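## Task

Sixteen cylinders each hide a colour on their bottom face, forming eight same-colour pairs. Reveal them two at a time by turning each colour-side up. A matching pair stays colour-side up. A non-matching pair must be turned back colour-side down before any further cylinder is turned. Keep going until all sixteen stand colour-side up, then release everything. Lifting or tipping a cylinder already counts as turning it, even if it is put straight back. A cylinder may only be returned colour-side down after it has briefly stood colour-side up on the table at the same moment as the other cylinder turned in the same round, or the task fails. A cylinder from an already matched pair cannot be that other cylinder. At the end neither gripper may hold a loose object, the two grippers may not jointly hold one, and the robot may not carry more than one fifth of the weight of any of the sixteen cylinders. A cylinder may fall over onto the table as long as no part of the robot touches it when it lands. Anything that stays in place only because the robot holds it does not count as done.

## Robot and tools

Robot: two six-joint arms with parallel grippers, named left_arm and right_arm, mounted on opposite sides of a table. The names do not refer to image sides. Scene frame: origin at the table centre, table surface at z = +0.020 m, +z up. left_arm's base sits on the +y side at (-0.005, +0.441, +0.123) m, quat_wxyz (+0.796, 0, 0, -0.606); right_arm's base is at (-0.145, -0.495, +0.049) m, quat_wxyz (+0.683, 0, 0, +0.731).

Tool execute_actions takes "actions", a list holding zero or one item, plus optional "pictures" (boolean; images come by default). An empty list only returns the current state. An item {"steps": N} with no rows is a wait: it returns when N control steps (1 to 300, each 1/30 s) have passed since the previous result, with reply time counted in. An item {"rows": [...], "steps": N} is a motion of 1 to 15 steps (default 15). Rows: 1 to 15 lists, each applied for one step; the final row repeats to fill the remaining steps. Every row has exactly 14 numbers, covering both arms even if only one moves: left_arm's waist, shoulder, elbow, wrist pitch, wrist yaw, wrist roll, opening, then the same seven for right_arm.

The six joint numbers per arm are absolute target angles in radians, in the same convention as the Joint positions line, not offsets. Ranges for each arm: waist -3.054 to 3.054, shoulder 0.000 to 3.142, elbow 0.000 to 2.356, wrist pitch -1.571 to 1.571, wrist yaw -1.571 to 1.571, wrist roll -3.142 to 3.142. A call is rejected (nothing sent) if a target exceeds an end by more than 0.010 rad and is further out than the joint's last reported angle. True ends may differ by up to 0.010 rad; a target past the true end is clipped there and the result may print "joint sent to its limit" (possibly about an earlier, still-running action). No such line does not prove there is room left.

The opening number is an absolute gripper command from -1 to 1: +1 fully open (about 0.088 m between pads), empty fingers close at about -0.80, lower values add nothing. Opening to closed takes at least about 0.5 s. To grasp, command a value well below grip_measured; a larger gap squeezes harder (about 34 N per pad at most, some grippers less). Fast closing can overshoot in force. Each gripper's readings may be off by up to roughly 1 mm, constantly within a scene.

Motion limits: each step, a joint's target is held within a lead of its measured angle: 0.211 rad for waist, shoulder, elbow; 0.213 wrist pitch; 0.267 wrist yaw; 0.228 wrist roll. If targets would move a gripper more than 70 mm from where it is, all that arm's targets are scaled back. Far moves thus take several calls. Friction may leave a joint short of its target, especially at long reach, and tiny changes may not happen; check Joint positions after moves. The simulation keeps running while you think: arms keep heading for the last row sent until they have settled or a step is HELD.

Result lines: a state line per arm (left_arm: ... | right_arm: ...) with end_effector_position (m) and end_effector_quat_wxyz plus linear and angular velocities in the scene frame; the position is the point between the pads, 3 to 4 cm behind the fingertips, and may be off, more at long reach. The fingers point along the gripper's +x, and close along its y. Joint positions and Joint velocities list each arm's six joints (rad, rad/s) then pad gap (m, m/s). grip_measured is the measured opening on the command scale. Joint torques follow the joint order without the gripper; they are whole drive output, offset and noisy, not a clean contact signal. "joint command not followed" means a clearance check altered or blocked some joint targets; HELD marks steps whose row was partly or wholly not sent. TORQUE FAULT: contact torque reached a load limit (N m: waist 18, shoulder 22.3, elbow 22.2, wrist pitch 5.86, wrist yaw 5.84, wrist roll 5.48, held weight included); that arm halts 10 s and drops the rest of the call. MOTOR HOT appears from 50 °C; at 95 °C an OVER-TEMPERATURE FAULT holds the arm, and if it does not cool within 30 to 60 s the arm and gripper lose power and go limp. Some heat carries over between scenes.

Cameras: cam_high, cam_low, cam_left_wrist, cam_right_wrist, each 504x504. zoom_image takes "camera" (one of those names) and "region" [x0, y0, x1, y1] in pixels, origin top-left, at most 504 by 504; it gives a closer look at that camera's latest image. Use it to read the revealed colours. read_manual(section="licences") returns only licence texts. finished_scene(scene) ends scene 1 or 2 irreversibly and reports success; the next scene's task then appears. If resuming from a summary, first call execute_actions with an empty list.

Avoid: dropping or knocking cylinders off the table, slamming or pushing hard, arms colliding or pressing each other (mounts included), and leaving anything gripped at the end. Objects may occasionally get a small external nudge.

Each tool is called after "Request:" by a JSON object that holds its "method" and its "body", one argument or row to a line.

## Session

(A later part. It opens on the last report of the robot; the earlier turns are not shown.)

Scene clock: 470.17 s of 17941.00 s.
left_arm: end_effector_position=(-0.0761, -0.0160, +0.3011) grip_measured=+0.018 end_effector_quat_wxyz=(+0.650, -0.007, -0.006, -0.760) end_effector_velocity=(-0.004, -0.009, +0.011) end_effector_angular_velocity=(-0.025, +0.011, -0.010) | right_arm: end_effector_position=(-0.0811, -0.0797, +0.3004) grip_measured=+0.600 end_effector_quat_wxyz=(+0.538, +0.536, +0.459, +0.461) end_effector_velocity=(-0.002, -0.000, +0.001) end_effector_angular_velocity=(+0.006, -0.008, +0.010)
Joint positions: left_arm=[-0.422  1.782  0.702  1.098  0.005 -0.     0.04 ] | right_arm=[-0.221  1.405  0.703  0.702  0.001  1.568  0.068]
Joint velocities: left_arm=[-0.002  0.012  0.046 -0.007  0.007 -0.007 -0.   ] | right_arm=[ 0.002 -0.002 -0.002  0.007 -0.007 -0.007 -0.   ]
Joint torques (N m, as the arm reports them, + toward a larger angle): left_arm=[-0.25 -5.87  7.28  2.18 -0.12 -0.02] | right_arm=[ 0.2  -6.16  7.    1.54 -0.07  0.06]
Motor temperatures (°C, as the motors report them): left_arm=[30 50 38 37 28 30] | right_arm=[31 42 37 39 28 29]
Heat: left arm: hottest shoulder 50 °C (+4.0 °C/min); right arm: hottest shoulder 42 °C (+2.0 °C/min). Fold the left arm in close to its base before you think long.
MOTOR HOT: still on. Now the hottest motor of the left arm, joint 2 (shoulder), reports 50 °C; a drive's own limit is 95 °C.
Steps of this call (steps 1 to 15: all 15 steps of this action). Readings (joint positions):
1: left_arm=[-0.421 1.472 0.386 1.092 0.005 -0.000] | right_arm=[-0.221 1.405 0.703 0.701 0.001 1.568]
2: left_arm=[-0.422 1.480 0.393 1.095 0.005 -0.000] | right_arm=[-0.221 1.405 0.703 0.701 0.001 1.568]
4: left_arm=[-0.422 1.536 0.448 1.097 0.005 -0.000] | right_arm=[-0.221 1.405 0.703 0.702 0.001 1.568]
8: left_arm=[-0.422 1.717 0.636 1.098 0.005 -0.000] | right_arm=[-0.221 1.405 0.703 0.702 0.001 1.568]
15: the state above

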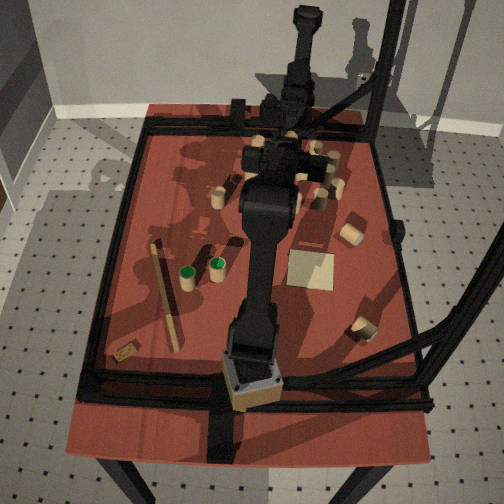

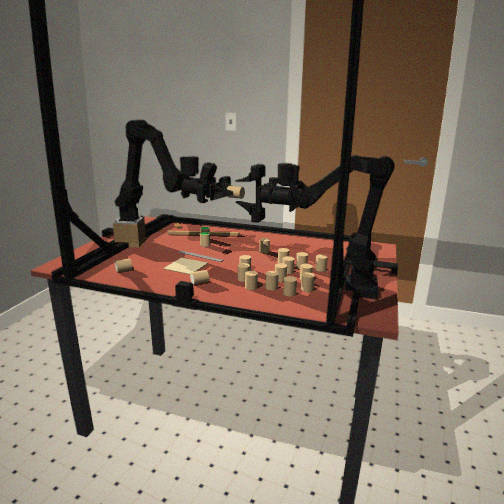

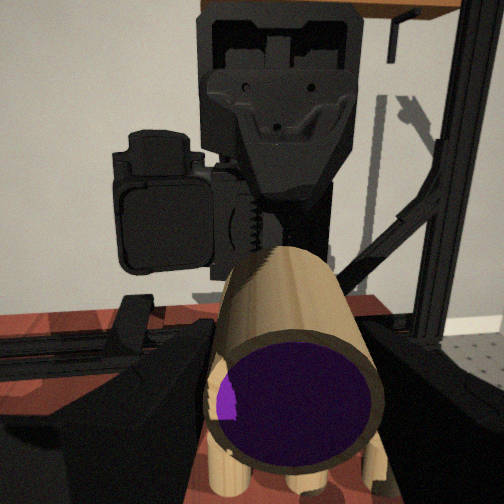

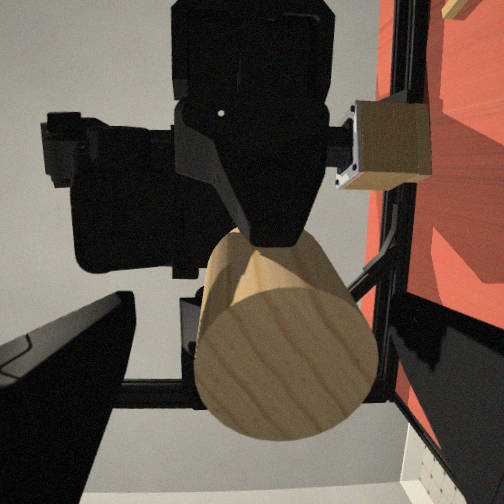

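Request:
{"method": "execute_actions", "body": {
  "actions": [
    {"rows":[[-0.424,1.785,0.715,1.1,0,0,-0.3,-0.219,1.404,0.685,0.712,0,1.571,0.5],[-0.424,1.785,0.715,1.1,0,0,-0.3,-0.219,1.404,0.685,0.712,0,1.571,0.45],[-0.424,1.785,0.715,1.1,0,0,-0.3,-0.219,1.404,0.685,0.712,0,1.571,0.35],[-0.424,1.785,0.715,1.1,0,0,-0.3,-0.219,1.404,0.685,0.712,0,1.571,0.3],[-0.424,1.785,0.715,1.1,0,0,-0.3,-0.219,1.404,0.685,0.712,0,1.571,0.25],[-0.424,1.785,0.715,1.1,0,0,-0.3,-0.219,1.404,0.685,0.712,0,1.571,0.2],[-0.424,1.785,0.715,1.1,0,0,-0.3,-0.219,1.404,0.685,0.712,0,1.571,0.15],[-0.424,1.785,0.715,1.1,0,0,-0.3,-0.219,1.404,0.685,0.712,0,1.571,0.1],[-0.424,1.785,0.715,1.1,0,0,-0.3,-0.219,1.404,0.685,0.712,0,1.571,0.06],[-0.424,1.785,0.715,1.1,0,0,-0.3,-0.219,1.404,0.685,0.712,0,1.571,0.03],[-0.424,1.785,0.715,1.1,0,0,-0.3,-0.219,1.404,0.685,0.712,0,1.571,-0.05],[-0.424,1.785,0.715,1.1,0,0,-0.3,-0.219,1.404,0.685,0.712,0,1.571,-0.15],[-0.424,1.785,0.715,1.1,0,0,-0.3,-0.219,1.404,0.685,0.712,0,1.571,-0.3]],"steps":15}
  ],
  "pictures": false
}}

Request:
{"method": "execute_actions", "body": {
  "actions": [
    {"rows":[[-0.424,1.785,0.715,1.1,0,0,0.6,-0.219,1.404,0.685,0.712,0,1.571,-0.3]],"steps":8}
  ],
  "pictures": false
}}

Request:
{"method": "execute_actions", "body": {
  "actions": [
    {"rows":[[-0.424,1.71,0.63,1.09,0,0,0.6,-0.219,1.404,0.685,0.712,0,1.571,-0.3],[-0.424,1.635,0.55,1.09,0,0,0.6,-0.219,1.404,0.685,0.712,0,1.571,-0.3],[-0.424,1.555,0.47,1.09,0,0,0.6,-0.219,1.404,0.685,0.712,0,1.571,-0.3],[-0.424,1.477,0.39,1.09,0,0,0.6,-0.219,1.404,0.685,0.712,0,1.571,-0.3]],"steps":8}
  ],
  "pictures": false
}}

Request:
{"method": "execute_actions", "body": {
  "actions": [
    {"rows":[[-0.424,0.8,0.2,0.6,0,0,0.6,-0.345,1.3,1.3,-1.37,0,0,-0.3]],"steps":15}
  ],
  "pictures": false
}}

Request:
{"method": "execute_actions", "body": {
  "actions": [
    {"steps":18}
  ],
  "pictures": false
}}

Request:
{"method": "execute_actions", "body": {
  "actions": [
    {"rows":[[-0.424,0.8,0.2,0.6,0,0,0.6,-0.345,2.1,1.9,-1.37,0,0,-0.3]],"steps":15}
  ],
  "pictures": false
}}

Request:
{"method": "execute_actions", "body": {
  "actions": [
    {"steps":10}
  ],
  "pictures": false
}}

Request:
{"method": "execute_actions", "body": {
  "actions": [
    {"rows":[[-0.424,0.8,0.2,0.6,0,0,0.6,-0.345,2.11,1.86,-1.32,0,0,-0.3],[-0.424,0.8,0.2,0.6,0,0,0.6,-0.345,2.118,1.82,-1.27,0,0,-0.3],[-0.424,0.8,0.2,0.6,0,0,0.6,-0.345,2.126,1.78,-1.22,0,0,-0.3],[-0.424,0.8,0.2,0.6,0,0,0.6,-0.345,2.135,1.74,-1.17,0,0,-0.3],[-0.424,0.8,0.2,0.6,0,0,0.6,-0.345,2.14,1.70,-1.125,0,0,-0.3],[-0.424,0.8,0.2,0.6,0,0,0.6,-0.345,2.147,1.66,-1.08,0,0,-0.3],[-0.424,0.8,0.2,0.6,0,0,0.6,-0.345,2.147,1.66,-1.08,0,0,-0.3],[-0.424,0.8,0.2,0.6,0,0,0.6,-0.345,2.147,1.66,-1.08,0,0,-0.3],[-0.424,0.8,0.2,0.6,0,0,0.6,-0.345,2.152,1.635,-1.05,0,0,-0.3]],"steps":15}
  ],
  "pictures": false
}}

Request:
{"method": "execute_actions", "body": {
  "actions": [
    {"rows":[[-0.424,0.8,0.2,0.6,0,0,0.6,-0.345,2.152,1.635,-1.05,0,0,-0.3],[-0.424,0.8,0.2,0.6,0,0,0.6,-0.345,2.152,1.635,-1.05,0,0,-0.3],[-0.424,0.8,0.2,0.6,0,0,0.6,-0.345,2.152,1.635,-1.05,0,0,-0.3],[-0.424,0.8,0.2,0.6,0,0,0.6,-0.345,2.152,1.635,-1.05,0,0,0.3]],"steps":11}
  ],
  "pictures": false
}}

Request:
{"method": "execute_actions", "body": {
  "actions": [
    {"rows":[[-0.424,0.8,0.2,0.6,0,0,0.6,-0.345,2.14,1.7,-1.11,0,0,0.3],[-0.424,0.8,0.2,0.6,0,0,0.6,-0.345,2.13,1.74,-1.16,0,0,0.3],[-0.424,0.8,0.2,0.6,0,0,0.6,-0.345,2.12,1.8,-1.23,0,0,0.3],[-0.424,0.8,0.2,0.6,0,0,0.6,-0.345,2.11,1.85,-1.3,0,0,0.3]],"steps":10}
  ],
  "pictures": false
}}

Request:
{"method": "execute_actions", "body": {
  "actions": [
    {"rows":[[-0.424,0.8,0.2,0.6,0,0,0.6,-0.592,2.31,2.1,-1.36,0,0,0.35]],"steps":12}
  ],
  "pictures": false
}}

Request:
{"method": "execute_actions", "body": {
  "actions": [
    {"rows":[[-0.424,0.8,0.2,0.6,0,0,0.6,-0.592,2.311,2.026,-1.286,0,0,0.35]],"steps":15}
  ]
}}

Scene clock: 490.50 s of 17941.00 s.
left_arm: end_effector_position=(-0.0764, -0.0172, +0.3017) grip_measured=+0.018 end_effector_quat_wxyz=(+0.650, -0.008, -0.007, -0.760) end_effector_velocity=(+0.002, +0.001, -0.003) end_effector_angular_velocity=(+0.013, +0.006, +0.019) | right_arm: end_effector_position=(-0.0814, -0.0807, +0.2981) grip_measured=+0.003 end_effector_quat_wxyz=(+0.538, +0.536, +0.460, +0.460) end_effector_velocity=(-0.000, -0.001, -0.002) end_effector_angular_velocity=(-0.008, -0.006, +0.005)
Joint positions: left_arm=[-0.422  1.785  0.708  1.098  0.004  0.     0.04 ] | right_arm=[-0.221  1.405  0.694  0.711  0.001  1.569  0.039]
Joint velocities: left_arm=[-0.002 -0.002 -0.007 -0.007 -0.022 -0.007 -0.   ] | right_arm=[-0.002 -0.002 -0.002 -0.007 -0.007 -0.007 -0.   ]
Joint torques (N m, as the arm reports them, + toward a larger angle): left_arm=[-0.21 -6.53  7.05  2.16 -0.11 -0.03] | right_arm=[ 0.13 -6.15  6.29  1.53 -0.06  0.03]
Motor temperatures (°C, as the motors report them): left_arm=[30 48 39 40 28 30] | right_arm=[31 40 38 41 28 29]
Heat: left arm: hottest shoulder 48 °C (+2.0 °C/min); right arm: hottest wrist pitch 41 °C (+1.0 °C/min). Fold the left arm in close to its base before you think long.
MOTOR HOT: still on. Now the hottest motor of the left arm, joint 2 (shoulder), reports 48 °C; a drive's own limit is 95 °C.
Steps of this call (steps 1 to 15: the robot went on to your last target; steps 16 to 595: nothing new was sent; steps 596 to 610: all 15 steps of this action). Readings (joint positions):
596: left_arm=[-0.422 1.785 0.708 1.098 0.004 0.000] | right_arm=[-0.221 1.405 0.701 0.704 0.001 1.569]
597: left_arm=[-0.422 1.785 0.708 1.098 0.004 0.000] | right_arm=[-0.221 1.405 0.700 0.706 0.001 1.569]
599: left_arm=[-0.422 1.785 0.708 1.098 0.004 0.000] | right_arm=[-0.221 1.405 0.697 0.708 0.001 1.569]
603: left_arm=[-0.422 1.785 0.708 1.098 0.004 0.000] | right_arm=[-0.221 1.405 0.694 0.709 0.001 1.569]
610: the state above

Scene clock: 490.77 s of 17941.00 s.
left_arm: end_effector_position=(-0.0764, -0.0172, +0.3017) grip_measured=+0.604 end_effector_quat_wxyz=(+0.650, -0.008, -0.007, -0.760) end_effector_velocity=(+0.000, +0.001, -0.001) end_effector_angular_velocity=(+0.011, +0.021, +0.004) | right_arm: end_effector_position=(-0.0814, -0.0808, +0.2979) grip_measured=+0.003 end_effector_quat_wxyz=(+0.538, +0.536, +0.460, +0.460) end_effector_velocity=(-0.000, -0.001, +0.003) end_effector_angular_velocity=(+0.009, -0.024, +0.005)
Joint positions: left_arm=[-0.422  1.785  0.708  1.098  0.004  0.     0.069] | right_arm=[-0.221  1.405  0.693  0.711  0.001  1.569  0.039]
Joint velocities: left_arm=[-0.002 -0.002 -0.002 -0.007 -0.007 -0.022  0.092] | right_arm=[-0.002 -0.007 -0.002  0.007 -0.007 -0.022 -0.   ]
Joint torques (N m, as the arm reports them, + toward a larger angle): left_arm=[-0.16 -6.54  7.01  2.17 -0.1  -0.04] | right_arm=[ 0.1  -6.19  6.3   1.53 -0.05  0.02]
Motor temperatures (°C, as the motors report them): left_arm=[30 48 39 40 28 30] | right_arm=[31 40 38 41 28 29]
Heat: left arm: hottest shoulder 48 °C (+2.0 °C/min); right arm: hottest wrist pitch 41 °C (+1.0 °C/min). Fold the left arm in close to its base before you think long.
MOTOR HOT: still on. Now the hottest motor of the left arm, joint 2 (shoulder), reports 48 °C; a drive's own limit is 95 °C.
Steps of this call (steps 1 to 8: all 8 steps of this action). Readings (joint positions):
1: left_arm=[-0.422 1.785 0.708 1.098 0.004 0.000] | right_arm=[-0.221 1.405 0.694 0.711 0.001 1.569]
2: left_arm=[-0.422 1.785 0.708 1.098 0.004 0.000] | right_arm=[-0.221 1.405 0.694 0.711 0.001 1.569]
4: left_arm=[-0.422 1.785 0.708 1.098 0.004 0.000] | right_arm=[-0.221 1.405 0.694 0.711 0.001 1.569]
8: the state above

Scene clock: 491.03 s of 17941.00 s.
left_arm: end_effector_position=(-0.0649, +0.0576, +0.3040) grip_measured=+0.598 end_effector_quat_wxyz=(+0.650, -0.004, -0.003, -0.760) end_effector_velocity=(+0.012, +0.078, -0.003) end_effector_angular_velocity=(-0.004, -0.007, +0.005) | right_arm: end_effector_position=(-0.0814, -0.0808, +0.2977) grip_measured=+0.003 end_effector_quat_wxyz=(+0.538, +0.536, +0.460, +0.460) end_effector_velocity=(+0.002, -0.001, -0.002) end_effector_angular_velocity=(-0.008, -0.006, -0.010)
Joint positions: left_arm=[-0.422  1.501  0.418  1.093  0.004  0.     0.068] | right_arm=[-0.221  1.405  0.693  0.711  0.001  1.569  0.039]
Joint velocities: left_arm=[-0.002 -0.305 -0.295 -0.007 -0.007  0.007  0.001] | right_arm=[-0.002 -0.002 -0.002 -0.007  0.007 -0.007  0.   ]
Joint torques (N m, as the arm reports them, + toward a larger angle): left_arm=[-0.14 -4.6   5.3   1.84 -0.09 -0.03] | right_arm=[ 0.1  -6.13  6.34  1.52 -0.07  0.05]
Motor temperatures (°C, as the motors report them): left_arm=[30 48 39 40 28 30] | right_arm=[31 40 38 41 28 29]
Heat: left arm: hottest shoulder 48 °C (+2.0 °C/min); right arm: hottest wrist pitch 41 °C (+1.0 °C/min). Fold the left arm in close to its base before you think long.
MOTOR HOT: still on. Now the hottest motor of the left arm, joint 2 (shoulder), reports 48 °C; a drive's own limit is 95 °C.
Steps of this call (steps 1 to 8: all 8 steps of this action). Readings (joint positions):
1: left_arm=[-0.422 1.776 0.698 1.097 0.004 0.000] | right_arm=[-0.221 1.405 0.693 0.711 0.001 1.569]
2: left_arm=[-0.422 1.748 0.667 1.093 0.004 0.000] | right_arm=[-0.221 1.405 0.693 0.711 0.001 1.569]
4: left_arm=[-0.422 1.640 0.548 1.090 0.004 0.000] | right_arm=[-0.221 1.405 0.693 0.711 0.001 1.569]
8: the state above

Scene clock: 491.53 s of 17941.00 s.
left_arm: end_effector_position=(-0.0504, +0.1523, +0.3267) grip_measured=+0.600 end_effector_quat_wxyz=(+0.650, +0.002, +0.001, -0.760) end_effector_velocity=(+0.003, +0.004, -0.017) end_effector_angular_velocity=(+0.081, -0.005, +0.020) | right_arm: end_effector_position=(-0.0358, -0.1056, +0.4339) grip_measured=+0.002 end_effector_quat_wxyz=(+0.772, +0.195, +0.246, +0.553) end_effector_velocity=(-0.025, -0.080, -0.350) end_effector_angular_velocity=(-2.284, -1.492, +0.361)
Joint positions: left_arm=[-0.422  0.811  0.204  0.603  0.004  0.     0.068] | right_arm=[-0.343  1.285  1.3   -0.18  -0.001  0.619  0.039]
Joint velocities: left_arm=[-0.002 -0.037 -0.007 -0.11  -0.022 -0.007  0.   ] | right_arm=[-0.002 -0.037  0.125 -1.956 -0.022 -2.088 -0.   ]
Joint torques (N m, as the arm reports them, + toward a larger angle): left_arm=[-0.19 -2.41  7.05  2.12 -0.09 -0.03] | right_arm=[-0.16 -3.46  6.38  0.83 -0.01 -0.1 ]
Motor temperatures (°C, as the motors report them): left_arm=[30 48 39 40 28 30] | right_arm=[31 40 38 41 28 29]
Heat: left arm: hottest shoulder 48 °C (+2.0 °C/min); right arm: hottest wrist pitch 41 °C (+0.0 °C/min). Fold the left arm in close to its base before you think long.
MOTOR HOT: still on. Now the hottest motor of the left arm, joint 2 (shoulder), reports 48 °C; a drive's own limit is 95 °C.
Steps of this call (steps 1 to 15: all 15 steps of this action). Readings (joint positions):
1: left_arm=[-0.422 1.462 0.386 1.049 0.004 0.000] | right_arm=[-0.228 1.397 0.711 0.668 -0.006 1.535]
2: left_arm=[-0.422 1.399 0.338 0.980 0.004 0.000] | right_arm=[-0.248 1.389 0.742 0.608 -0.008 1.482]
4: left_arm=[-0.422 1.268 0.249 0.835 0.004 0.000] | right_arm=[-0.294 1.370 0.825 0.506 -0.002 1.374]
8: left_arm=[-0.422 1.026 0.200 0.646 0.004 0.000] | right_arm=[-0.339 1.328 1.052 0.258 -0.000 1.110]
15: the state above

Scene clock: 492.13 s of 17941.00 s.
left_arm: end_effector_position=(-0.0503, +0.1529, +0.3280) grip_measured=+0.600 end_effector_quat_wxyz=(+0.650, -0.000, -0.000, -0.760) end_effector_velocity=(+0.000, +0.000, -0.005) end_effector_angular_velocity=(+0.021, -0.011, +0.005) | right_arm: end_effector_position=(-0.0779, -0.2555, +0.2558) grip_measured=+0.002 end_effector_quat_wxyz=(+0.631, -0.368, +0.489, +0.476) end_effector_velocity=(-0.038, -0.128, -0.037) end_effector_angular_velocity=(-0.608, +0.173, +0.026)
Joint positions: left_arm=[-0.422  0.805  0.204  0.601  0.004  0.     0.068] | right_arm=[-0.343  1.299  1.3   -1.317 -0.     0.004  0.039]
Joint velocities: left_arm=[-0.002 -0.002 -0.002 -0.022 -0.007  0.007 -0.   ] | right_arm=[ 0.002 -0.002 -0.012 -0.623 -0.007 -0.022 -0.   ]
Joint torques (N m, as the arm reports them, + toward a larger angle): left_arm=[-0.19 -2.14  7.09  1.93 -0.09 -0.03] | right_arm=[-0.22 -4.55  6.58  0.73 -0.04 -0.08]
Motor temperatures (°C, as the motors report them): left_arm=[30 48 39 40 28 30] | right_arm=[31 40 38 41 28 29]
Heat: left arm: hottest shoulder 48 °C (+2.0 °C/min); right arm: hottest wrist pitch 41 °C (+0.0 °C/min). Fold the left arm in close to its base before you think long.
MOTOR HOT: still on. Now the hottest motor of the left arm, joint 2 (shoulder), reports 48 °C; a drive's own limit is 95 °C.
Steps of this call (steps 1 to 18: the robot went on to your last target). Readings (joint positions):
1: left_arm=[-0.422 0.810 0.204 0.601 0.004 0.000] | right_arm=[-0.343 1.285 1.302 -0.245 -0.001 0.549]
2: left_arm=[-0.422 0.809 0.204 0.601 0.004 0.000] | right_arm=[-0.343 1.286 1.302 -0.315 -0.001 0.479]
4: left_arm=[-0.422 0.806 0.204 0.601 0.004 0.000] | right_arm=[-0.343 1.295 1.302 -0.452 -0.001 0.337]
8: left_arm=[-0.422 0.805 0.204 0.601 0.004 0.000] | right_arm=[-0.343 1.299 1.302 -0.717 -0.000 0.090]
18: the state above

Scene clock: 492.63 s of 17941.00 s.
left_arm: end_effector_position=(-0.0503, +0.1529, +0.3280) grip_measured=+0.600 end_effector_quat_wxyz=(+0.650, -0.000, -0.000, -0.760) end_effector_velocity=(-0.001, +0.001, -0.002) end_effector_angular_velocity=(+0.011, +0.021, -0.000) | right_arm: end_effector_position=(-0.0361, -0.1070, +0.1769) grip_measured=+0.003 end_effector_quat_wxyz=(+0.568, -0.423, +0.561, +0.428) end_effector_velocity=(-0.001, -0.002, -0.343) end_effector_angular_velocity=(-0.908, +0.263, +0.005)
Joint positions: left_arm=[-0.422  0.805  0.204  0.601  0.004  0.     0.068] | right_arm=[-0.343  2.081  1.889 -1.367 -0.     0.003  0.039]
Joint velocities: left_arm=[-0.007 -0.002 -0.002 -0.007 -0.007 -0.022  0.   ] | right_arm=[-0.002  0.838 -0.085 -0.022 -0.007 -0.007 -0.   ]
Joint torques (N m, as the arm reports them, + toward a larger angle): left_arm=[-0.19 -2.13  7.13  1.93 -0.09 -0.03] | right_arm=[ -0.17 -14.93   7.93  -0.11  -0.04  -0.09]
Motor temperatures (°C, as the motors report them): left_arm=[30 48 39 40 28 30] | right_arm=[31 40 38 41 28 29]
Heat: left arm: hottest shoulder 48 °C (+2.0 °C/min); right arm: hottest wrist pitch 41 °C (+0.0 °C/min). Fold the left arm in close to its base before you think long.
MOTOR HOT: still on. Now the hottest motor of the left arm, joint 2 (shoulder), reports 48 °C; a drive's own limit is 95 °C.
Steps of this call (steps 1 to 15: all 15 steps of this action). Readings (joint positions):
1: left_arm=[-0.422 0.805 0.204 0.601 0.004 0.000] | right_arm=[-0.343 1.332 1.334 -1.361 -0.000 0.004]
2: left_arm=[-0.422 0.805 0.204 0.601 0.004 0.000] | right_arm=[-0.343 1.382 1.394 -1.371 -0.000 0.004]
4: left_arm=[-0.422 0.805 0.204 0.601 0.004 0.000] | right_arm=[-0.343 1.504 1.530 -1.349 -0.000 0.003]
8: left_arm=[-0.422 0.805 0.204 0.601 0.004 0.000] | right_arm=[-0.343 1.752 1.783 -1.364 -0.000 0.003]
15: the state above

Scene clock: 492.97 s of 17941.00 s.
left_arm: end_effector_position=(-0.0503, +0.1529, +0.3280) grip_measured=+0.600 end_effector_quat_wxyz=(+0.650, -0.000, -0.000, -0.760) end_effector_velocity=(+0.003, +0.000, -0.004) end_effector_angular_velocity=(+0.013, +0.005, +0.020) | right_arm: end_effector_position=(-0.0358, -0.1059, +0.1667) grip_measured=+0.002 end_effector_quat_wxyz=(+0.560, -0.429, +0.569, +0.423) end_effector_velocity=(+0.003, -0.003, +0.002) end_effector_angular_velocity=(-0.004, -0.006, +0.000)
Joint positions: left_arm=[-0.422  0.805  0.204  0.601  0.004  0.     0.068] | right_arm=[-0.343  2.111  1.894 -1.369 -0.     0.003  0.039]
Joint velocities: left_arm=[-0.002 -0.002 -0.007 -0.007 -0.022 -0.007 -0.   ] | right_arm=[-0.007 -0.007 -0.002 -0.007  0.007 -0.007  0.   ]
Joint torques (N m, as the arm reports them, + toward a larger angle): left_arm=[-0.22 -2.11  7.11  1.95 -0.09 -0.03] | right_arm=[ -0.23 -11.77   7.     0.02  -0.03  -0.06]
Motor temperatures (°C, as the motors report them): left_arm=[30 47 39 40 28 30] | right_arm=[31 40 38 41 28 29]
Heat: left arm: hottest shoulder 47 °C (+1.0 °C/min); right arm: hottest wrist pitch 41 °C (+0.0 °C/min).
MOTOR HOT: cleared. Now the hottest motor of the left arm, joint 2 (shoulder), reports 47 °C.
Steps of this call (steps 1 to 10: the robot went on to your last target). Readings (joint positions):
1: left_arm=[-0.422 0.805 0.204 0.601 0.004 0.000] | right_arm=[-0.343 2.103 1.886 -1.367 -0.000 0.003]
2: left_arm=[-0.422 0.805 0.204 0.601 0.004 0.000] | right_arm=[-0.343 2.114 1.884 -1.369 -0.000 0.003]
4: left_arm=[-0.422 0.805 0.204 0.601 0.004 0.000] | right_arm=[-0.343 2.117 1.884 -1.369 -0.000 0.003]
8: left_arm=[-0.422 0.805 0.204 0.601 0.004 0.000] | right_arm=[-0.343 2.111 1.893 -1.370 -0.000 0.003]
10: the state above

Scene clock: 493.47 s of 17941.00 s.
left_arm: end_effector_position=(-0.0503, +0.1529, +0.3280) grip_measured=+0.600 end_effector_quat_wxyz=(+0.650, -0.000, -0.000, -0.760) end_effector_velocity=(+0.003, +0.000, -0.002) end_effector_angular_velocity=(+0.008, +0.006, +0.020) | right_arm: end_effector_position=(-0.0344, -0.1009, +0.0881) grip_measured=+0.002 end_effector_quat_wxyz=(+0.567, -0.424, +0.562, +0.428) end_effector_velocity=(+0.006, +0.013, +0.000) end_effector_angular_velocity=(+0.065, -0.011, +0.000)
Joint positions: left_arm=[-0.422  0.805  0.204  0.601  0.004  0.     0.068] | right_arm=[-0.343  2.151  1.642 -1.054 -0.     0.003  0.039]
Joint velocities: left_arm=[-0.002 -0.002 -0.002 -0.007 -0.022 -0.007 -0.   ] | right_arm=[-0.007 -0.002 -0.002  0.066 -0.007 -0.007 -0.   ]
Joint torques (N m, as the arm reports them, + toward a larger angle): left_arm=[-0.18 -2.15  7.12  1.93 -0.1  -0.03] | right_arm=[ -0.26 -10.49   5.37   0.02  -0.04  -0.08]
Motor temperatures (°C, as the motors report them): left_arm=[30 47 39 40 28 30] | right_arm=[31 40 38 41 28 29]
Heat: left arm: hottest shoulder 47 °C (+1.0 °C/min); right arm: hottest wrist pitch 41 °C (+0.0 °C/min).
Steps of this call (steps 1 to 15: all 15 steps of this action). Readings (joint positions):
1: left_arm=[-0.422 0.805 0.204 0.601 0.004 0.000] | right_arm=[-0.343 2.110 1.888 -1.361 -0.000 0.003]
2: left_arm=[-0.422 0.805 0.204 0.601 0.004 0.000] | right_arm=[-0.343 2.110 1.876 -1.335 -0.000 0.003]
4: left_arm=[-0.422 0.805 0.204 0.601 0.004 0.000] | right_arm=[-0.343 2.111 1.831 -1.257 -0.000 0.003]
8: left_arm=[-0.422 0.805 0.204 0.601 0.004 0.000] | right_arm=[-0.343 2.127 1.703 -1.126 -0.000 0.003]
15: the state above

Scene clock: 493.83 s of 17941.00 s.
left_arm: end_effector_position=(-0.0503, +0.1529, +0.3281) grip_measured=+0.600 end_effector_quat_wxyz=(+0.650, -0.000, -0.000, -0.760) end_effector_velocity=(-0.001, +0.001, -0.002) end_effector_angular_velocity=(+0.011, +0.021, -0.000) | right_arm: end_effector_position=(-0.0343, -0.1005, +0.0881) grip_measured=+0.276 end_effector_quat_wxyz=(+0.567, -0.424, +0.562, +0.428) end_effector_velocity=(-0.002, -0.006, +0.001) end_effector_angular_velocity=(-0.019, +0.013, +0.005)
Joint positions: left_arm=[-0.422  0.804  0.204  0.601  0.004  0.     0.068] | right_arm=[-0.343  2.151  1.642 -1.052 -0.001  0.003  0.053]
Joint velocities: left_arm=[-0.007 -0.002 -0.002 -0.007 -0.007 -0.022 -0.   ] | right_arm=[-0.002 -0.007 -0.007 -0.022 -0.007 -0.007  0.013]
Joint torques (N m, as the arm reports them, + toward a larger angle): left_arm=[-0.18 -2.12  7.09  1.94 -0.09 -0.03] | right_arm=[ -0.23 -10.54   5.35   0.22  -0.03  -0.08]
Motor temperatures (°C, as the motors report them): left_arm=[30 47 39 40 28 30] | right_arm=[31 40 38 41 28 29]
Heat: left arm: hottest shoulder 47 °C (+1.0 °C/min); right arm: hottest wrist pitch 41 °C (+0.0 °C/min).
Steps of this call (steps 1 to 11: all 11 steps of this action). Readings (joint positions):
1: left_arm=[-0.422 0.804 0.204 0.601 0.004 0.000] | right_arm=[-0.343 2.151 1.642 -1.053 -0.000 0.003]
2: left_arm=[-0.422 0.804 0.204 0.601 0.004 0.000] | right_arm=[-0.343 2.151 1.642 -1.053 -0.000 0.003]
4: left_arm=[-0.422 0.804 0.204 0.601 0.004 0.000] | right_arm=[-0.343 2.151 1.642 -1.053 -0.000 0.003]
8: left_arm=[-0.422 0.804 0.204 0.601 0.004 0.000] | right_arm=[-0.343 2.151 1.642 -1.052 -0.001 0.003]
11: the state above

Scene clock: 494.17 s of 17941.00 s.
left_arm: end_effector_position=(-0.0504, +0.1529, +0.3281) grip_measured=+0.600 end_effector_quat_wxyz=(+0.650, -0.000, -0.000, -0.760) end_effector_velocity=(+0.002, +0.000, -0.002) end_effector_angular_velocity=(+0.008, +0.006, +0.010) | right_arm: end_effector_position=(-0.0338, -0.0988, +0.1547) grip_measured=+0.299 end_effector_quat_wxyz=(+0.570, -0.422, +0.559, +0.430) end_effector_velocity=(-0.004, -0.004, +0.049) end_effector_angular_velocity=(+0.041, +0.011, +0.020)
Joint positions: left_arm=[-0.422  0.804  0.204  0.601  0.004  0.     0.068] | right_arm=[-0.343  2.11   1.845 -1.287 -0.     0.003  0.054]
Joint velocities: left_arm=[ 0.002 -0.002 -0.002 -0.007 -0.007 -0.007 -0.   ] | right_arm=[-0.002 -0.061  0.1   -0.125 -0.022 -0.022  0.   ]
Joint torques (N m, as the arm reports them, + toward a larger angle): left_arm=[-0.18 -2.11  7.09  1.93 -0.09 -0.03] | right_arm=[-0.18 -9.96  6.1  -0.05 -0.03 -0.09]
Motor temperatures (°C, as the motors report them): left_arm=[30 47 39 40 28 30] | right_arm=[31 41 38 41 28 29]
Heat: left arm: hottest shoulder 47 °C (+1.0 °C/min); right arm: hottest shoulder 41 °C (+0.0 °C/min).
Steps of this call (steps 1 to 10: all 10 steps of this action). Readings (joint positions):
1: left_arm=[-0.422 0.804 0.204 0.601 0.004 0.000] | right_arm=[-0.343 2.151 1.649 -1.063 -0.001 0.003]
2: left_arm=[-0.422 0.804 0.204 0.601 0.004 0.000] | right_arm=[-0.343 2.151 1.666 -1.093 -0.001 0.003]
4: left_arm=[-0.422 0.804 0.204 0.601 0.004 0.000] | right_arm=[-0.343 2.151 1.730 -1.185 -0.001 0.003]
8: left_arm=[-0.422 0.804 0.204 0.601 0.004 0.000] | right_arm=[-0.343 2.121 1.831 -1.273 -0.000 0.003]
10: the state above

Scene clock: 494.57 s of 17941.00 s.
left_arm: end_effector_position=(-0.0504, +0.1529, +0.3281) grip_measured=+0.600 end_effector_quat_wxyz=(+0.650, -0.000, -0.000, -0.760) end_effector_velocity=(+0.003, +0.000, +0.001) end_effector_angular_velocity=(-0.006, +0.008, +0.020) | right_arm: end_effector_position=(+0.0873, -0.1133, +0.1374) grip_measured=+0.349 end_effector_quat_wxyz=(+0.616, -0.348, +0.617, +0.345) end_effector_velocity=(-0.060, +0.049, +0.019) end_effector_angular_velocity=(+0.055, -0.008, +0.156)
Joint positions: left_arm=[-0.422  0.804  0.204  0.601  0.004  0.     0.068] | right_arm=[-0.614  2.299  2.083 -1.357  0.004  0.001  0.056]
Joint velocities: left_arm=[-0.002 -0.002 -0.002  0.007 -0.022 -0.007 -0.   ] | right_arm=[ 0.164 -0.002  0.071 -0.022 -0.022  0.007 -0.   ]
Joint torques (N m, as the arm reports them, + toward a larger angle): left_arm=[-0.16 -2.08  7.11  1.94 -0.09 -0.04] | right_arm=[  0.95 -10.62   7.58   0.    -0.15   0.  ]
Motor temperatures (°C, as the motors report them): left_arm=[30 47 39 40 28 30] | right_arm=[32 41 38 41 28 29]
Heat: left arm: hottest shoulder 47 °C (+1.0 °C/min); right arm: hottest shoulder 41 °C (+0.0 °C/min).
Steps of this call (steps 1 to 12: all 12 steps of this action). Readings (joint positions):
1: left_arm=[-0.422 0.804 0.204 0.601 0.004 0.000] | right_arm=[-0.351 2.128 1.875 -1.317 -0.008 0.001]
2: left_arm=[-0.422 0.804 0.204 0.601 0.004 0.000] | right_arm=[-0.377 2.155 1.921 -1.327 -0.012 0.001]
4: left_arm=[-0.422 0.804 0.204 0.601 0.004 0.000] | right_arm=[-0.453 2.215 2.000 -1.328 -0.009 0.001]
8: left_arm=[-0.422 0.804 0.204 0.601 0.004 0.000] | right_arm=[-0.598 2.288 2.073 -1.351 0.004 0.001]
12: the state above

Scene clock: 495.07 s of 17941.00 s.
left_arm: end_effector_position=(-0.0504, +0.1530, +0.3280) grip_measured=+0.600 end_effector_quat_wxyz=(+0.650, -0.000, -0.000, -0.760) end_effector_velocity=(+0.000, +0.000, -0.002) end_effector_angular_velocity=(+0.008, +0.006, +0.005) | right_arm: end_effector_position=(+0.0796, -0.1042, +0.1230) grip_measured=+0.350 end_effector_quat_wxyz=(+0.616, -0.352, +0.608, +0.355) end_effector_velocity=(-0.003, -0.005, +0.000) end_effector_angular_velocity=(-0.015, +0.017, +0.005)
Joint positions: left_arm=[-0.422  0.804  0.203  0.601  0.004  0.     0.068] | right_arm=[-0.59   2.303  2.032 -1.288  0.001  0.001  0.056]
Joint velocities: left_arm=[-0.002 -0.002 -0.002 -0.007 -0.007 -0.007 -0.   ] | right_arm=[-0.002 -0.002 -0.002 -0.022 -0.007 -0.007  0.   ]
Joint torques (N m, as the arm reports them, + toward a larger angle): left_arm=[-0.16 -2.12  7.12  1.93 -0.1  -0.03] | right_arm=[ -0.17 -10.87   5.65   0.23  -0.08  -0.02]
Motor temperatures (°C, as the motors report them): left_arm=[30 47 39 40 28 30] | right_arm=[32 41 38 41 28 29]
Heat: left arm: hottest shoulder 47 °C (+1.0 °C/min); right arm: hottest shoulder 41 °C (+0.0 °C/min).
Steps of this call (steps 1 to 15: all 15 steps of this action). Readings (joint positions):
1: left_arm=[-0.422 0.804 0.204 0.601 0.004 0.000] | right_arm=[-0.608 2.299 2.076 -1.343 0.004 0.001]
2: left_arm=[-0.422 0.804 0.204 0.601 0.004 0.000] | right_arm=[-0.601 2.299 2.067 -1.321 0.003 0.001]
4: left_arm=[-0.422 0.804 0.204 0.601 0.004 0.000] | right_arm=[-0.591 2.299 2.052 -1.301 0.001 0.001]
8: left_arm=[-0.422 0.804 0.204 0.601 0.004 0.000] | right_arm=[-0.589 2.302 2.033 -1.291 0.001 0.001]
15: the state above

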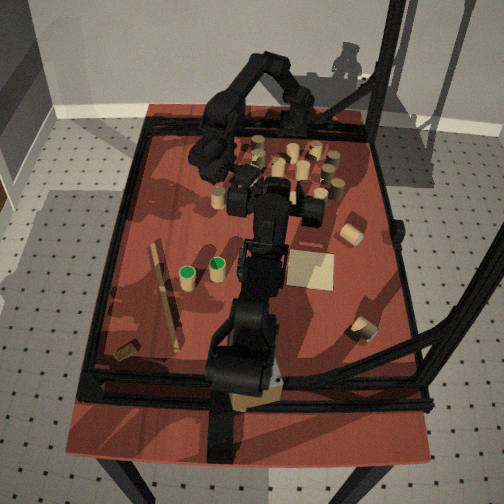

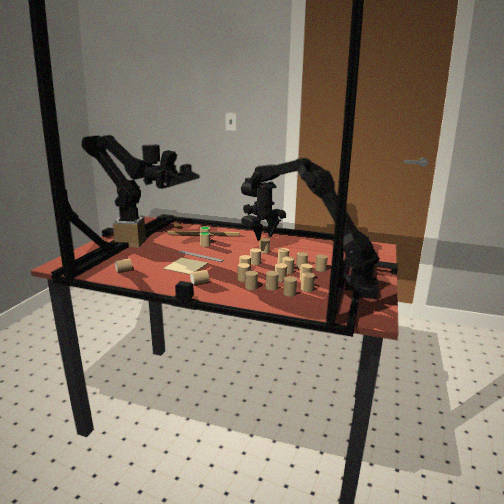

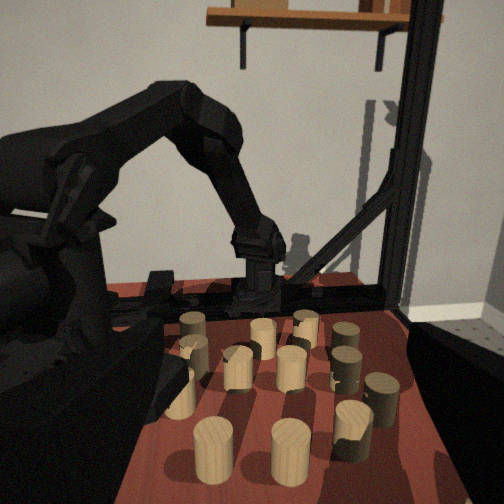

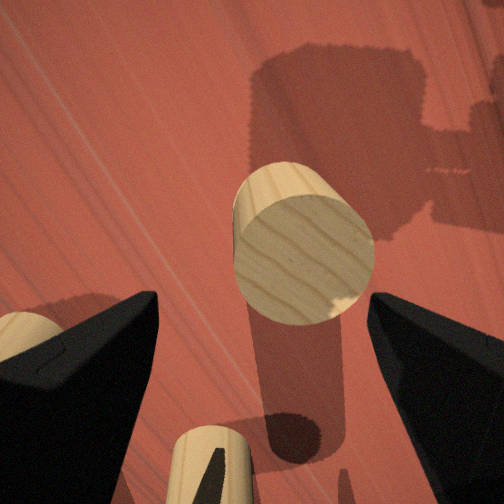

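Request:
{"method": "execute_actions", "body": {
  "actions": [
    {"rows":[[-0.424,0.8,0.2,0.6,0,0,0.6,-0.618,2.385,2.17,-1.356,0,0,0.6]],"steps":12}
  ],
  "pictures": false
}}

Request:
{"method": "execute_actions", "body": {
  "actions": [
    {"rows":[[-0.424,0.8,0.2,0.6,0,0,0.6,-0.618,2.387,2.13,-1.32,0,0,0.6],[-0.424,0.8,0.2,0.6,0,0,0.6,-0.618,2.389,2.09,-1.28,0,0,0.6],[-0.424,0.8,0.2,0.6,0,0,0.6,-0.618,2.39,2.046,-1.237,0,0,0.6]],"steps":15}
  ]
}}

Scene clock: 499.27 s of 17941.00 s.
left_arm: end_effector_position=(-0.0504, +0.1530, +0.3280) grip_measured=+0.600 end_effector_quat_wxyz=(+0.650, -0.000, -0.000, -0.760) end_effector_velocity=(+0.001, +0.001, -0.004) end_effector_angular_velocity=(+0.018, +0.005, +0.005) | right_arm: end_effector_position=(+0.0974, -0.1010, +0.1276) grip_measured=+0.598 end_effector_quat_wxyz=(+0.621, -0.343, +0.614, +0.346) end_effector_velocity=(-0.002, +0.001, -0.001) end_effector_angular_velocity=(+0.005, +0.022, +0.005)
Joint positions: left_arm=[-0.422  0.804  0.203  0.601  0.004  0.     0.068] | right_arm=[-0.62   2.366  2.16  -1.353  0.001  0.001  0.068]
Joint velocities: left_arm=[-0.002 -0.007 -0.002 -0.022 -0.007 -0.007 -0.   ] | right_arm=[-0.002  0.007  0.007 -0.007 -0.022 -0.007  0.001]
Joint torques (N m, as the arm reports them, + toward a larger angle): left_arm=[-0.14 -2.11  7.14  1.94 -0.09 -0.03] | right_arm=[  0.14 -10.07   7.29   0.    -0.05  -0.02]
Motor temperatures (°C, as the motors report them): left_arm=[30 46 39 40 28 30] | right_arm=[32 42 38 40 28 29]
Heat: left arm: hottest shoulder 46 °C (+0.0 °C/min); right arm: hottest shoulder 42 °C (+1.0 °C/min).
Steps of this call (steps 1 to 15: the robot went on to your last target; steps 16 to 90: nothing new was sent; then 0.80 s passed at rest; steps 91 to 102: all 12 steps of this action). Readings (joint positions):
91: left_arm=[-0.422 0.804 0.203 0.601 0.004 0.000] | right_arm=[-0.591 2.314 2.054 -1.310 0.001 0.001]
92: left_arm=[-0.422 0.804 0.203 0.601 0.004 0.000] | right_arm=[-0.594 2.331 2.089 -1.326 0.001 0.001]
94: left_arm=[-0.422 0.804 0.203 0.601 0.004 0.000] | right_arm=[-0.606 2.354 2.133 -1.333 0.001 0.001]
98: left_arm=[-0.422 0.804 0.203 0.601 0.004 0.000] | right_arm=[-0.620 2.364 2.155 -1.351 0.001 0.001]
102: the state above

Scene clock: 499.77 s of 17941.00 s.
left_arm: end_effector_position=(-0.0504, +0.1530, +0.3280) grip_measured=+0.600 end_effector_quat_wxyz=(+0.650, -0.000, -0.000, -0.760) end_effector_velocity=(-0.002, +0.001, -0.004) end_effector_angular_velocity=(+0.013, +0.005, -0.010) | right_arm: end_effector_position=(+0.0970, -0.1017, +0.0909) grip_measured=+0.600 end_effector_quat_wxyz=(+0.616, -0.346, +0.619, +0.344) end_effector_velocity=(-0.002, +0.001, -0.001) end_effector_angular_velocity=(+0.006, +0.005, +0.024)
Joint positions: left_arm=[-0.422  0.804  0.203  0.601  0.004  0.     0.068] | right_arm=[-0.62   2.386  2.049 -1.239  0.001  0.001  0.068]
Joint velocities: left_arm=[-0.002 -0.002 -0.007 -0.007  0.007 -0.007  0.   ] | right_arm=[ 0.002 -0.002 -0.007  0.007 -0.007 -0.022 -0.   ]
Joint torques (N m, as the arm reports them, + toward a larger angle): left_arm=[-0.13 -2.12  7.14  1.95 -0.1  -0.03] | right_arm=[  0.2  -11.88   5.89   0.16  -0.04   0.  ]
Motor temperatures (°C, as the motors report them): left_arm=[30 46 39 40 28 30] | right_arm=[32 42 38 40 28 29]
Heat: left arm: hottest shoulder 46 °C (+0.0 °C/min); right arm: hottest shoulder 42 °C (+1.0 °C/min).
Steps of this call (steps 1 to 15: all 15 steps of this action). Readings (joint positions):
1: left_arm=[-0.422 0.804 0.203 0.601 0.004 0.000] | right_arm=[-0.620 2.366 2.157 -1.349 0.001 0.001]
2: left_arm=[-0.422 0.804 0.203 0.601 0.004 0.000] | right_arm=[-0.620 2.366 2.146 -1.330 0.001 0.001]
4: left_arm=[-0.422 0.804 0.203 0.601 0.004 0.000] | right_arm=[-0.620 2.366 2.107 -1.276 0.001 0.001]
8: left_arm=[-0.422 0.804 0.203 0.601 0.004 0.000] | right_arm=[-0.620 2.383 2.056 -1.249 0.001 0.001]
15: the state above

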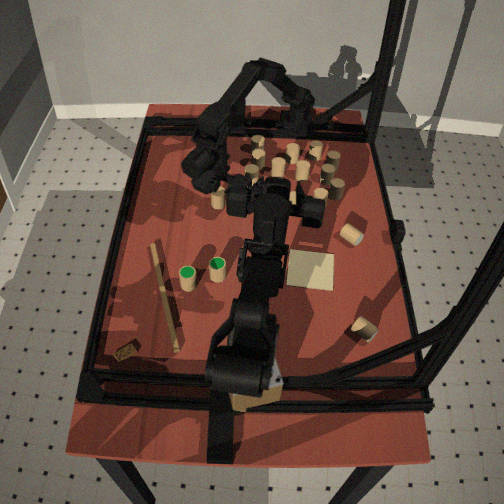

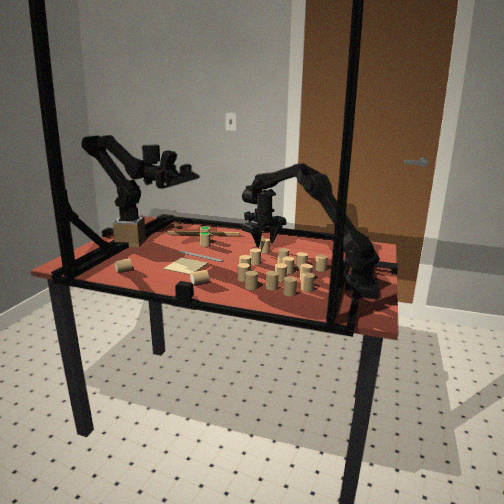

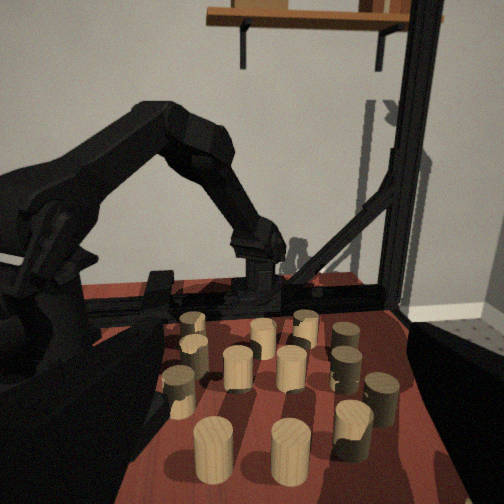

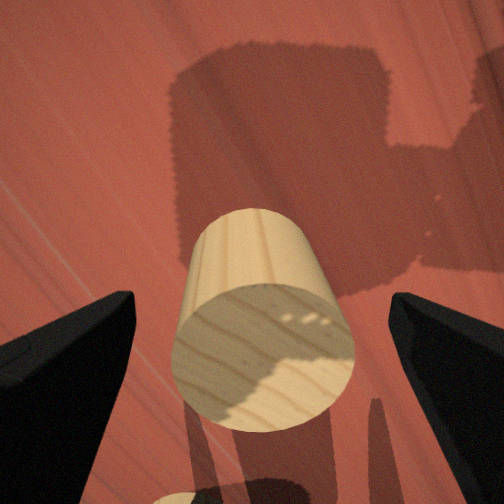

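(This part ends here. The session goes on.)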